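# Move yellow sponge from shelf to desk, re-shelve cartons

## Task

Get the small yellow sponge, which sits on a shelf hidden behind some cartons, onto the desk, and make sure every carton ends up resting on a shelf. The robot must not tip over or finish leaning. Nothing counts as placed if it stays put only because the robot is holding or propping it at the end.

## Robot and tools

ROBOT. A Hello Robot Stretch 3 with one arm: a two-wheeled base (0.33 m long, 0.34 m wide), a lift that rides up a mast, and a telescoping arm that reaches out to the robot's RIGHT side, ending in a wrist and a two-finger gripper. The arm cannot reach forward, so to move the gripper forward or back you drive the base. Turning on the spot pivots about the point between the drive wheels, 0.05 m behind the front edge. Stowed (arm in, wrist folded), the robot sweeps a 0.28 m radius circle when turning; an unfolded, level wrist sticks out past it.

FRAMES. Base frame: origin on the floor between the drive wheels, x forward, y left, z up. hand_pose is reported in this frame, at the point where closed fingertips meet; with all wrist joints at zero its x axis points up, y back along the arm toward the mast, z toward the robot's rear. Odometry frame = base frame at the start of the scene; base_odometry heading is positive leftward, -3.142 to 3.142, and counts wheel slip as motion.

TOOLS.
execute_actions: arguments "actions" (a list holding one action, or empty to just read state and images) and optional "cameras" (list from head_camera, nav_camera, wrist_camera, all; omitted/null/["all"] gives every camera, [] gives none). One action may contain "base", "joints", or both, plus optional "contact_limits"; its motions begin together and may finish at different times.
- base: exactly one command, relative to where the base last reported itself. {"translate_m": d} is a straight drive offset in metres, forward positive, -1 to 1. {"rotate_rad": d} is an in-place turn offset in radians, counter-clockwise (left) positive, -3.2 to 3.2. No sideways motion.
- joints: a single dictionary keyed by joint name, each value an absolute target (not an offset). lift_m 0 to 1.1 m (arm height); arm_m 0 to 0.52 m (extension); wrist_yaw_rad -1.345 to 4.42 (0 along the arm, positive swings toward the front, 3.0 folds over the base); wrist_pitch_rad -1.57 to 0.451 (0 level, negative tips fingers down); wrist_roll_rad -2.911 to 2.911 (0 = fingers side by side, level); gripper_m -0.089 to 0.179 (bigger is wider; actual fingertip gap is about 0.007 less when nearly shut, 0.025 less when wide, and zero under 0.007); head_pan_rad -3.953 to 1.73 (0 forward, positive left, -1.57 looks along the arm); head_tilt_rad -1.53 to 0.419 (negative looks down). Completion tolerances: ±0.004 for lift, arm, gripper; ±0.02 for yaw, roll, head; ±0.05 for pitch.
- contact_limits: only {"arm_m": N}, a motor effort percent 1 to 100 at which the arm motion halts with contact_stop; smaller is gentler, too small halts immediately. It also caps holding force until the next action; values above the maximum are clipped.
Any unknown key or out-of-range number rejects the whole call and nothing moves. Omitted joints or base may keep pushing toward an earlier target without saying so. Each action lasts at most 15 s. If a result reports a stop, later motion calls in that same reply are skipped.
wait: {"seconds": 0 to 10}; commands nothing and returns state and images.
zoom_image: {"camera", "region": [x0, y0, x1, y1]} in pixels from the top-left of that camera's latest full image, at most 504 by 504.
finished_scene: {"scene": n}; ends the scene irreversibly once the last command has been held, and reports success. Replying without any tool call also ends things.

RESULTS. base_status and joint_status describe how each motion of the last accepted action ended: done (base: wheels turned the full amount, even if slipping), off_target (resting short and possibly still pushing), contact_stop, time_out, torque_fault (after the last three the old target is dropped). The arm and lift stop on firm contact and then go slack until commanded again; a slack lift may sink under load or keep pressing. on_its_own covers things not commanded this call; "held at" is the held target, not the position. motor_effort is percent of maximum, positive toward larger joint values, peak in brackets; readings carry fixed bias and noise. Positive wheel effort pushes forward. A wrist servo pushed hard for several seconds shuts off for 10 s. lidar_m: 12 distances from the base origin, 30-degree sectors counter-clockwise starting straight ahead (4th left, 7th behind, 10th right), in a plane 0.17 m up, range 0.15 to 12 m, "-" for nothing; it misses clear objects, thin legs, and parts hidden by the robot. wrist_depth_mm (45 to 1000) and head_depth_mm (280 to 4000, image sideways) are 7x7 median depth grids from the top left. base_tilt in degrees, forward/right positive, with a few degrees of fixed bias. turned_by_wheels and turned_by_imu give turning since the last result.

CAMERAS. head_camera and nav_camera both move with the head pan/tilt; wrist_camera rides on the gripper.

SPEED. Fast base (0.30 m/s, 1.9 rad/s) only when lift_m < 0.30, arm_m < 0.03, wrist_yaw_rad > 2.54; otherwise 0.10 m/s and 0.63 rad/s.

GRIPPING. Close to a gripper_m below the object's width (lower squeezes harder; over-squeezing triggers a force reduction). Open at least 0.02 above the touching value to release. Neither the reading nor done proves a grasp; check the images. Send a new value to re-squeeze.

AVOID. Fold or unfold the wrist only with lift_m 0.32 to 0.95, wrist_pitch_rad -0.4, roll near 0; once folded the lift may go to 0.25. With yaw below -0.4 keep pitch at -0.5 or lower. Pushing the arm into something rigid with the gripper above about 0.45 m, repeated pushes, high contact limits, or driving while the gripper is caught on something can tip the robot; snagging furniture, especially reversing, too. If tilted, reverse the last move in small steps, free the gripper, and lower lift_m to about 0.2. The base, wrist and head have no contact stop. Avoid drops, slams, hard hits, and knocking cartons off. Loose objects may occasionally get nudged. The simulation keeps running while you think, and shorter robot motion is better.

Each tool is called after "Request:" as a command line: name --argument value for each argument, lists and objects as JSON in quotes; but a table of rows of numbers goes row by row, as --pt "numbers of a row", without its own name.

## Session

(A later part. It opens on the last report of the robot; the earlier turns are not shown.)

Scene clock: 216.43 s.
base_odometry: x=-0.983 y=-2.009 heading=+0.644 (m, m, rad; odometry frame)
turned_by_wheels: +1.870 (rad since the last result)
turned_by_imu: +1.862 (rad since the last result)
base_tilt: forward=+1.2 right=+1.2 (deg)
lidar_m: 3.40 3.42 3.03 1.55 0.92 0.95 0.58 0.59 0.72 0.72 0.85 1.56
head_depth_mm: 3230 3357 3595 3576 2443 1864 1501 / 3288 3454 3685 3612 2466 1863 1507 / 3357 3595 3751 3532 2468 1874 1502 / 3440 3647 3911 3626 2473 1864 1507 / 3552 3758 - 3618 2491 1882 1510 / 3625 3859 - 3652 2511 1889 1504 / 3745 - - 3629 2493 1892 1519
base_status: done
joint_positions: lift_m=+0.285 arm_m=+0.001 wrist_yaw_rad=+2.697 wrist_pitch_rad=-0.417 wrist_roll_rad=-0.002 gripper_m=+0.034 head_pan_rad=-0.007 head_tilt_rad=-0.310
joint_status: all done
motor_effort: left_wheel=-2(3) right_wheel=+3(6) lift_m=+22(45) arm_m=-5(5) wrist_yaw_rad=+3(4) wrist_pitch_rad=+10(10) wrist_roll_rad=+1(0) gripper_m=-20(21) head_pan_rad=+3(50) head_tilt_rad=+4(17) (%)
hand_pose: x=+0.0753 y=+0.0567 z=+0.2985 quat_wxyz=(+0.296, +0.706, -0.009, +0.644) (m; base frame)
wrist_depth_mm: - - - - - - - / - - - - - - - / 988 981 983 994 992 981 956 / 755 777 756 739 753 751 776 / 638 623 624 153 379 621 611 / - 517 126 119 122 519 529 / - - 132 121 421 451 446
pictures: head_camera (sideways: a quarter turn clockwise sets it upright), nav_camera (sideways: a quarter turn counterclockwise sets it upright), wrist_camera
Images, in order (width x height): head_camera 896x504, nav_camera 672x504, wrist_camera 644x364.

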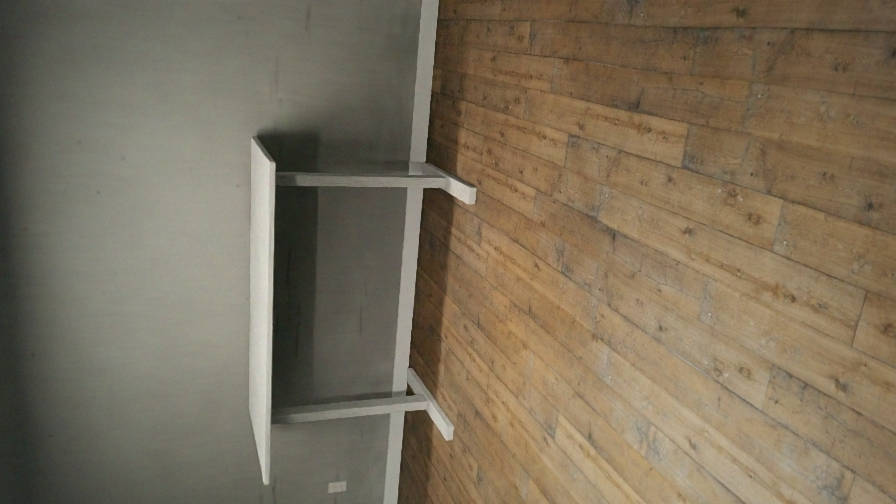

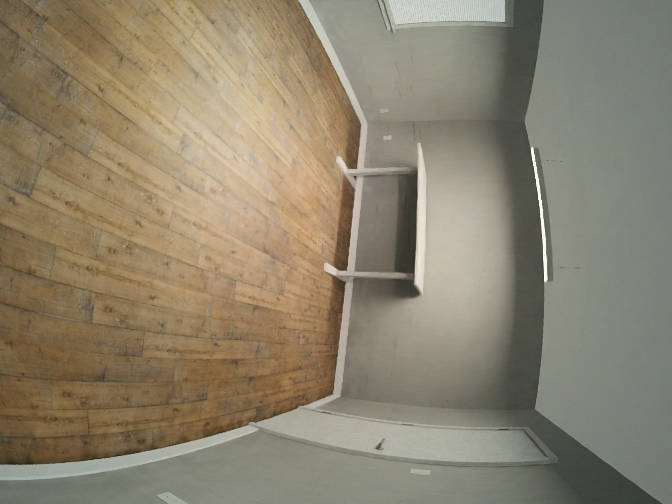

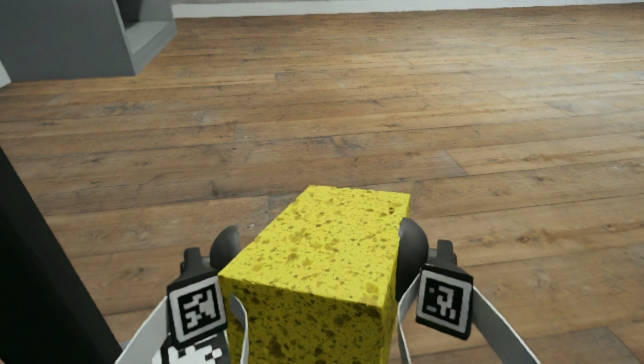

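Request:
execute_actions --actions '[{"base":{"translate_m":1.0}}]' --cameras '[]'

Request:
execute_actions --actions '[{"base":{"translate_m":1.0},"joints":{"head_tilt_rad":-0.4}}]' --cameras '["head_camera"]'

Scene clock: 225.27 s.
base_odometry: x=-0.183 y=-1.408 heading=+0.644 (m, m, rad; odometry frame)
turned_by_wheels: +0.000 (rad since the last result)
turned_by_imu: +0.007 (rad since the last result)
base_tilt: forward=+1.2 right=+1.1 (deg)
lidar_m: 2.42 2.87 2.74 2.75 2.02 1.46 1.57 1.15 1.02 1.02 1.21 2.22
head_depth_mm: 2358 2512 2663 2827 2441 1872 1493 / 2434 2599 2724 2885 2471 1865 1505 / 2527 2663 2781 3003 2445 1857 1504 / 2618 2775 2907 3066 2486 1868 1518 / 2665 2827 3004 3186 2488 1889 1514 / 2734 2933 3095 3242 2505 1894 1516 / 2851 3023 3121 3309 2502 1890 1521
base_status: done
joint_positions: lift_m=+0.285 arm_m=+0.001 wrist_yaw_rad=+2.698 wrist_pitch_rad=-0.417 wrist_roll_rad=-0.002 gripper_m=+0.034 head_pan_rad=-0.007 head_tilt_rad=-0.309
joint_status: not commanded
motor_effort: left_wheel=-2(6) right_wheel=+3(11) lift_m=+22(22) arm_m=-5(5) wrist_yaw_rad=+2(1) wrist_pitch_rad=+10(10) wrist_roll_rad=+0(0) gripper_m=-21(20) head_pan_rad=+3(3) head_tilt_rad=+3(4) (%)
hand_pose: x=+0.0752 y=+0.0567 z=+0.2984 quat_wxyz=(+0.295, +0.706, -0.009, +0.644) (m; base frame)
wrist_depth_mm: - - - - - - - / - - - - - - - / - - 1000 983 944 980 951 / 796 772 756 764 754 749 754 / 611 607 613 154 381 610 613 / - 517 126 119 122 510 519 / - - 132 121 427 447 445
pictures: none
No camera images: the call's "cameras" was empty. Leave "cameras" out to get every camera's image.

Scene clock: 230.30 s.
base_odometry: x=+0.616 y=-0.807 heading=+0.644 (m, m, rad; odometry frame)
turned_by_wheels: +0.000 (rad since the last result)
turned_by_imu: +0.006 (rad since the last result)
base_tilt: forward=+1.1 right=+1.0 (deg)
lidar_m: 1.44 1.94 2.43 2.44 2.92 2.39 2.45 1.49 1.32 1.29 1.56 1.90
head_depth_mm: 1569 1680 1270 1934 2054 1690 1397 / 1611 1727 1386 1967 2066 1700 1397 / 1655 1772 1399 2079 2163 1691 1400 / 1711 1833 1402 2153 2163 1702 1411 / 1757 1897 1424 2245 2162 1709 1405 / 1806 1947 1578 2324 2183 1715 1406 / 1855 2026 1587 2400 2172 1722 1417
base_status: done
joint_positions: lift_m=+0.285 arm_m=+0.001 wrist_yaw_rad=+2.698 wrist_pitch_rad=-0.417 wrist_roll_rad=-0.002 gripper_m=+0.034 head_pan_rad=-0.007 head_tilt_rad=-0.396
joint_status: all done
motor_effort: left_wheel=-2(4) right_wheel=+3(11) lift_m=+22(23) arm_m=-5(5) wrist_yaw_rad=+2(0) wrist_pitch_rad=+10(11) wrist_roll_rad=+0(1) gripper_m=-20(21) head_pan_rad=+3(3) head_tilt_rad=-1(8) (%)
hand_pose: x=+0.0752 y=+0.0567 z=+0.2983 quat_wxyz=(+0.295, +0.706, -0.009, +0.644) (m; base frame)
wrist_depth_mm: - - - - - - - / - - - - - - - / - - 987 - - - - / 759 772 754 750 739 742 750 / 626 613 612 154 384 613 619 / - 524 126 119 122 516 510 / - - 133 120 420 450 446
pictures: head_camera (sideways: a quarter turn clockwise sets it upright)
Images, in order (width x height): head_camera 896x504.

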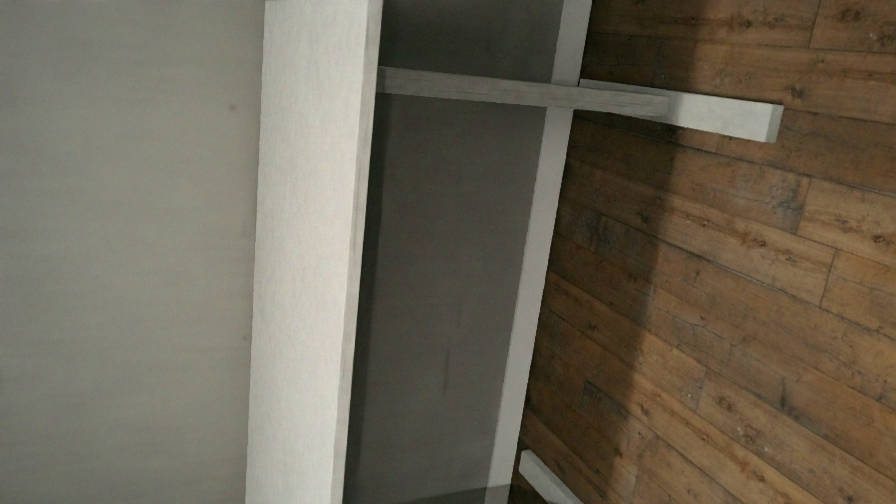

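Request:
execute_actions --actions '[{"base":{"translate_m":0.25}}]' --cameras '[]'

Request:
execute_actions --actions '[{"base":{"translate_m":0.48},"joints":{"lift_m":1.0,"wrist_yaw_rad":1.5,"wrist_pitch_rad":-0.17,"head_tilt_rad":-0.9,"head_pan_rad":-0.4}}]'

Scene clock: 238.53 s.
base_odometry: x=+0.816 y=-0.657 heading=+0.644 (m, m, rad; odometry frame)
turned_by_wheels: +0.000 (rad since the last result)
turned_by_imu: +0.003 (rad since the last result)
base_tilt: forward=+1.3 right=+1.1 (deg)
lidar_m: 1.66 1.71 2.36 2.36 2.82 2.74 2.59 1.57 1.37 1.38 1.67 1.20
head_depth_mm: 1364 1468 1266 1214 1799 1642 1391 / 1398 1506 1275 1749 1893 1637 1367 / 1441 1544 1280 1805 1953 1695 1401 / 1492 1607 1292 1869 2018 1710 1407 / 1523 1644 1295 1941 2081 1715 1408 / 1576 1705 1307 2016 2132 1716 1415 / 1617 1758 1314 2112 2178 1719 1410
base_status: done
joint_positions: lift_m=+0.285 arm_m=+0.001 wrist_yaw_rad=+2.698 wrist_pitch_rad=-0.417 wrist_roll_rad=-0.002 gripper_m=+0.034 head_pan_rad=-0.007 head_tilt_rad=-0.396
joint_status: not commanded
motor_effort: left_wheel=-1(4) right_wheel=+3(10) lift_m=+23(22) arm_m=-5(5) wrist_yaw_rad=+1(1) wrist_pitch_rad=+10(10) wrist_roll_rad=+0(0) gripper_m=-20(20) head_pan_rad=+3(4) head_tilt_rad=-2(1) (%)
hand_pose: x=+0.0752 y=+0.0567 z=+0.2983 quat_wxyz=(+0.295, +0.706, -0.009, +0.644) (m; base frame)
wrist_depth_mm: - - - - - - - / - - - - - - - / - - - - 981 981 986 / 760 759 759 738 757 743 745 / 624 623 610 154 378 606 599 / - 517 126 119 122 513 515 / - - 132 121 420 445 445
pictures: none
No camera images: the call's "cameras" was empty. Leave "cameras" out to get every camera's image.

Scene clock: 245.87 s.
base_odometry: x=+1.200 y=-0.369 heading=+0.644 (m, m, rad; odometry frame)
turned_by_wheels: +0.000 (rad since the last result)
turned_by_imu: +0.004 (rad since the last result)
base_tilt: forward=+1.3 right=+1.2 (deg)
lidar_m: 1.21 1.32 2.21 2.21 2.65 3.16 2.86 1.73 1.53 1.54 1.35 0.75
head_depth_mm: 711 549 294 1480 1388 1239 1129 / 668 549 295 1486 1370 1242 1132 / 670 549 397 1483 1386 1254 1132 / 671 551 497 1556 1397 1248 1127 / 673 552 501 1580 1400 1257 1130 / 674 554 492 1577 1393 1250 1136 / 677 555 492 1590 1397 1257 1135
base_status: done
joint_positions: lift_m=+1.000 arm_m=+0.001 wrist_yaw_rad=+1.503 wrist_pitch_rad=-0.193 wrist_roll_rad=-0.002 gripper_m=+0.034 head_pan_rad=-0.393 head_tilt_rad=-0.889
joint_status: all done
motor_effort: left_wheel=-2(6) right_wheel=+3(10) lift_m=+51(50) arm_m=-5(5) wrist_yaw_rad=-1(3) wrist_pitch_rad=+14(14) wrist_roll_rad=+1(0) gripper_m=-20(20) head_pan_rad=-4(33) head_tilt_rad=-4(23) (%)
hand_pose: x=+0.2249 y=-0.1628 z=+1.0653 quat_wxyz=(+0.562, +0.530, -0.467, +0.431) (m; base frame)
wrist_depth_mm: - - - - 963 956 894 / - - - - - 995 939 / 1000 975 969 967 947 - 983 / 601 594 575 560 561 - - / 444 414 410 154 275 426 - / - - 125 119 122 319 - / - - 135 120 - - -
pictures: head_camera (sideways: a quarter turn clockwise sets it upright), nav_camera (sideways: a quarter turn counterclockwise sets it upright), wrist_camera
Images, in order (width x height): head_camera 896x504, nav_camera 672x504, wrist_camera 644x364.

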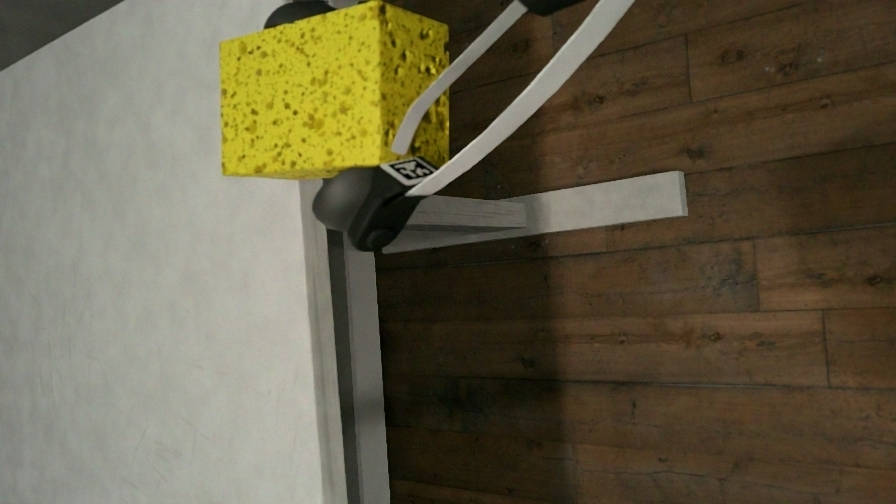

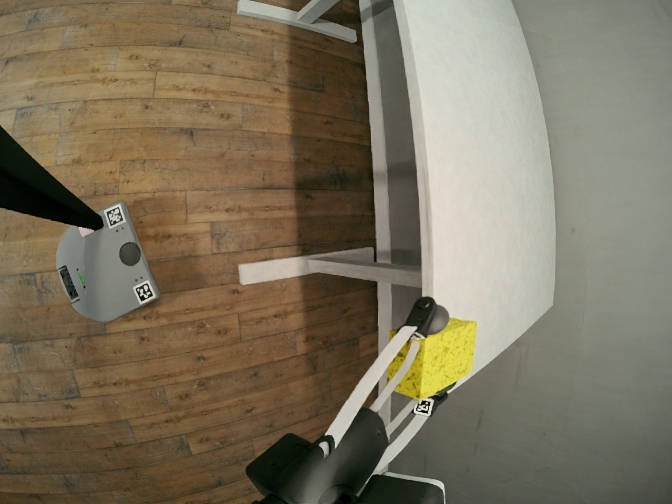

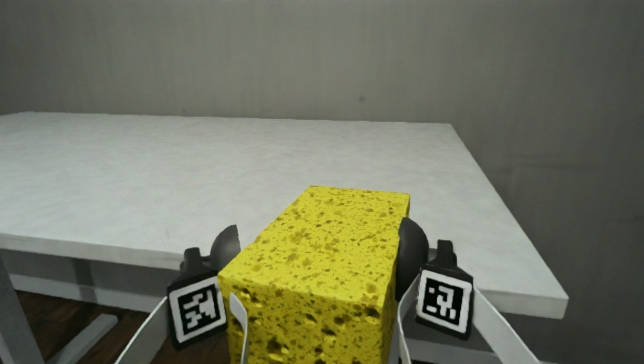

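Request:
execute_actions --actions '[{"base":{"translate_m":0.27},"joints":{"head_tilt_rad":-1.05}}]' --cameras '["head_camera","wrist_camera"]'

Scene clock: 254.83 s.
base_odometry: x=+1.416 y=-0.207 heading=+0.644 (m, m, rad; odometry frame)
turned_by_wheels: +0.000 (rad since the last result)
turned_by_imu: +0.003 (rad since the last result)
base_tilt: forward=+1.2 right=+1.0 (deg)
lidar_m: 0.95 1.14 1.12 2.13 2.55 3.39 2.99 1.80 1.60 1.64 1.07 0.52
head_depth_mm: 506 - 385 369 1254 1196 1114 / 508 286 384 359 1244 1189 1122 / 508 456 391 364 1233 1202 - / 508 457 403 364 348 1205 1143 / 509 450 404 365 347 1207 1132 / 510 450 403 365 347 1206 1115 / 510 451 404 366 343 1206 1119
base_status: done
joint_positions: lift_m=+1.000 arm_m=+0.001 wrist_yaw_rad=+1.503 wrist_pitch_rad=-0.193 wrist_roll_rad=-0.002 gripper_m=+0.034 head_pan_rad=-0.393 head_tilt_rad=-1.037
joint_status: all done
motor_effort: left_wheel=-2(3) right_wheel=+2(9) lift_m=+51(50) arm_m=-5(5) wrist_yaw_rad=-2(4) wrist_pitch_rad=+14(14) wrist_roll_rad=+1(0) gripper_m=-20(20) head_pan_rad=-4(4) head_tilt_rad=-5(15) (%)
hand_pose: x=+0.2249 y=-0.1628 z=+1.0653 quat_wxyz=(+0.562, +0.530, -0.467, +0.431) (m; base frame)
wrist_depth_mm: 977 897 825 772 752 724 671 / - 956 881 812 776 756 698 / 989 962 901 844 788 765 725 / 595 580 574 586 565 561 743 / 420 408 409 155 279 400 778 / 323 327 126 119 122 312 310 / 266 266 134 120 240 254 259
pictures: head_camera (sideways: a quarter turn clockwise sets it upright), wrist_camera
Images, in order (width x height): head_camera 896x504, wrist_camera 644x364.

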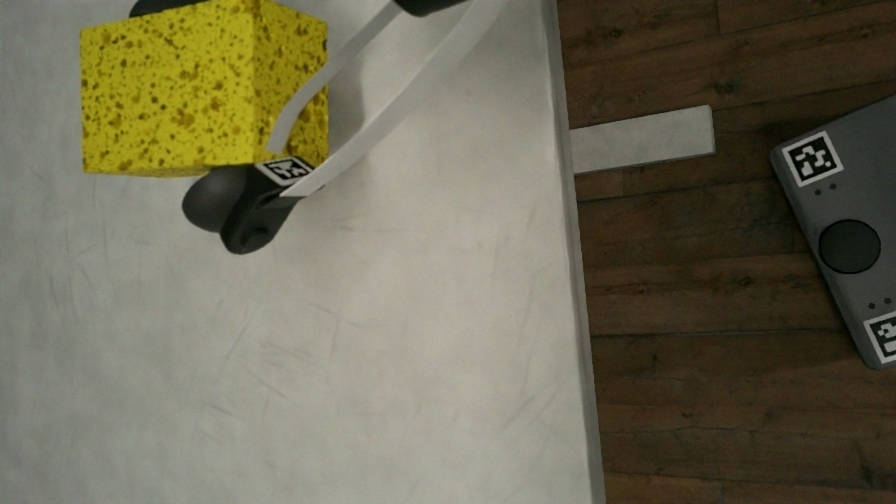

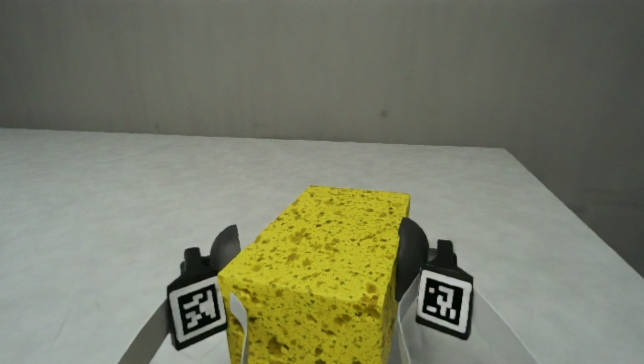

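Request:
execute_actions --actions '[{"joints":{"lift_m":0.92}}]' --cameras '["wrist_camera"]'

Scene clock: 261.37 s.
base_odometry: x=+1.416 y=-0.207 heading=+0.644 (m, m, rad; odometry frame)
turned_by_wheels: +0.000 (rad since the last result)
turned_by_imu: +0.001 (rad since the last result)
base_tilt: forward=+1.2 right=+1.1 (deg)
lidar_m: 0.95 1.14 1.12 2.13 2.55 3.38 2.99 1.80 1.60 1.64 1.06 0.52
head_depth_mm: 507 447 384 364 - 1204 1109 / 506 448 343 359 1258 1185 1126 / 508 449 350 360 1235 1189 - / 508 450 408 364 348 1202 1145 / 509 450 403 365 347 1201 1127 / 509 451 403 366 347 1215 1117 / 510 451 404 366 343 1209 1121
base_status: not commanded
joint_positions: lift_m=+0.920 arm_m=+0.001 wrist_yaw_rad=+1.503 wrist_pitch_rad=-0.193 wrist_roll_rad=-0.002 gripper_m=+0.034 head_pan_rad=-0.393 head_tilt_rad=-1.037
joint_status: all done
motor_effort: left_wheel=-2(2) right_wheel=+3(3) lift_m=+22(45) arm_m=-5(5) wrist_yaw_rad=-2(2) wrist_pitch_rad=+14(14) wrist_roll_rad=+0(0) gripper_m=-21(20) head_pan_rad=-3(4) head_tilt_rad=-4(5) (%)
hand_pose: x=+0.2249 y=-0.1628 z=+0.9864 quat_wxyz=(+0.562, +0.530, -0.467, +0.431) (m; base frame)
wrist_depth_mm: 953 869 810 769 728 703 677 / - 934 859 809 775 738 690 / 626 605 591 573 571 566 729 / 357 359 354 349 348 340 335 / 252 253 253 154 204 245 244 / 198 195 126 119 121 194 190 / 162 161 134 121 147 157 156
pictures: wrist_camera
Images, in order (width x height): wrist_camera 644x364.

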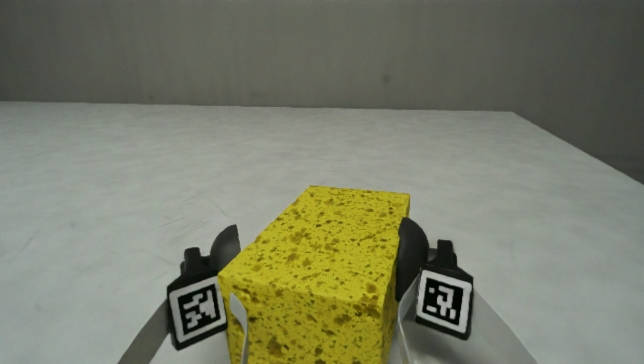

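About 4 mm above the desk; release.

Request:
execute_actions --actions '[{"joints":{"gripper_m":0.125,"lift_m":0.916}}]' --cameras '[]'

Request:
execute_actions --actions '[{"joints":{"lift_m":1.0}}]' --cameras '["wrist_camera","head_camera"]'

Scene clock: 266.47 s.
base_odometry: x=+1.416 y=-0.207 heading=+0.644 (m, m, rad; odometry frame)
turned_by_wheels: +0.000 (rad since the last result)
turned_by_imu: +0.001 (rad since the last result)
base_tilt: forward=+1.1 right=+1.1 (deg)
lidar_m: 0.95 1.14 1.12 2.13 2.56 3.37 2.99 1.80 1.60 1.64 1.06 0.52
head_depth_mm: 506 448 389 364 - 1200 1108 / 507 448 346 359 1238 1190 1128 / 508 449 357 361 1243 1199 - / 508 449 408 360 348 1204 1139 / 510 450 403 365 347 1209 1128 / 510 451 404 366 346 1205 1122 / 510 450 404 366 343 1208 1116
base_status: not commanded
joint_positions: lift_m=+0.917 arm_m=+0.001 wrist_yaw_rad=+1.503 wrist_pitch_rad=-0.186 wrist_roll_rad=-0.002 gripper_m=+0.125 head_pan_rad=-0.393 head_tilt_rad=-1.037
joint_status: all done
motor_effort: left_wheel=-2(2) right_wheel=+3(3) lift_m=+21(20) arm_m=-5(5) wrist_yaw_rad=-2(3) wrist_pitch_rad=+10(14) wrist_roll_rad=+0(0) gripper_m=+0(80) head_pan_rad=-4(4) head_tilt_rad=-4(4) (%)
hand_pose: x=+0.2254 y=-0.1629 z=+0.9841 quat_wxyz=(+0.560, +0.528, -0.468, +0.433) (m; base frame)
wrist_depth_mm: 948 911 827 779 774 708 669 / 989 936 884 841 755 733 685 / 618 608 603 580 572 570 736 / 357 358 347 343 339 338 334 / 252 258 245 154 216 258 239 / 195 - 132 120 175 198 188 / 164 148 137 121 149 149 157
pictures: none
No camera images: the call's "cameras" was empty. Leave "cameras" out to get every camera's image.

Scene clock: 268.07 s.
base_odometry: x=+1.416 y=-0.207 heading=+0.644 (m, m, rad; odometry frame)
turned_by_wheels: +0.000 (rad since the last result)
turned_by_imu: +0.000 (rad since the last result)
base_tilt: forward=+1.1 right=+1.0 (deg)
lidar_m: 0.95 1.14 1.12 2.13 2.55 3.37 3.00 1.80 1.60 1.64 1.06 0.52
head_depth_mm: 506 448 395 363 1255 1196 1110 / 506 448 348 354 1240 1186 1125 / 507 449 357 361 1234 1196 - / 508 456 391 365 348 1208 1136 / 509 451 403 365 346 1204 1127 / 510 450 405 366 347 1205 1117 / 511 451 404 366 343 1206 1120
base_status: not commanded
joint_positions: lift_m=+1.000 arm_m=+0.001 wrist_yaw_rad=+1.503 wrist_pitch_rad=-0.187 wrist_roll_rad=-0.002 gripper_m=+0.125 head_pan_rad=-0.393 head_tilt_rad=-1.037
joint_status: all done
motor_effort: left_wheel=-2(2) right_wheel=+3(2) lift_m=+50(48) arm_m=-5(5) wrist_yaw_rad=-3(3) wrist_pitch_rad=+10(10) wrist_roll_rad=+0(0) gripper_m=+1(0) head_pan_rad=-3(4) head_tilt_rad=-4(4) (%)
hand_pose: x=+0.2253 y=-0.1629 z=+1.0669 quat_wxyz=(+0.560, +0.528, -0.468, +0.433) (m; base frame)
wrist_depth_mm: 937 902 828 787 748 699 680 / - 922 889 822 796 727 690 / - 976 915 838 793 771 715 / 597 605 581 576 580 565 780 / 423 440 420 413 406 439 769 / 329 - 326 324 320 331 319 / 275 252 266 203 243 251 264
pictures: head_camera (sideways: a quarter turn clockwise sets it upright), wrist_camera
Images, in order (width x height): head_camera 896x504, wrist_camera 644x364.

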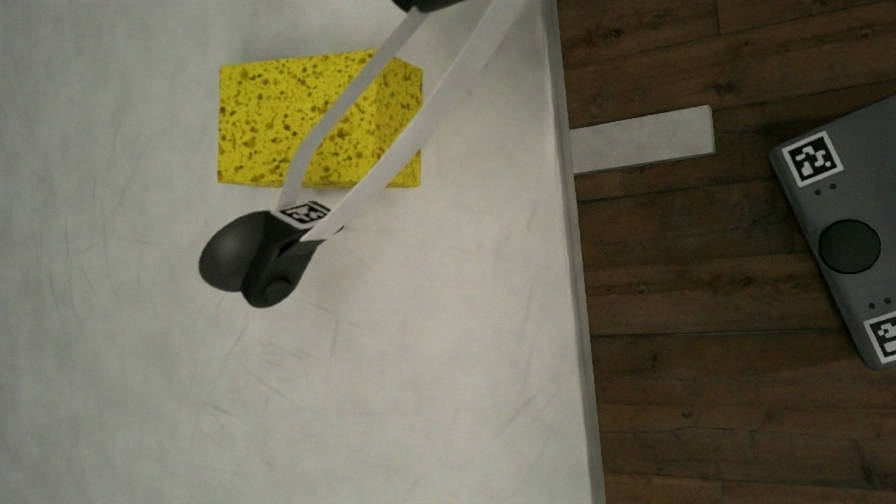

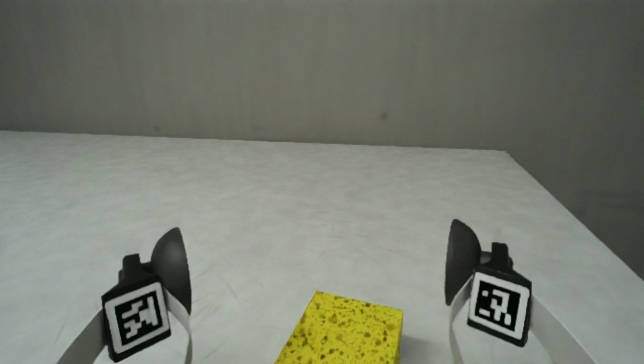

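Request:
finished_scene --scene 2

The scene is finished: the task was done.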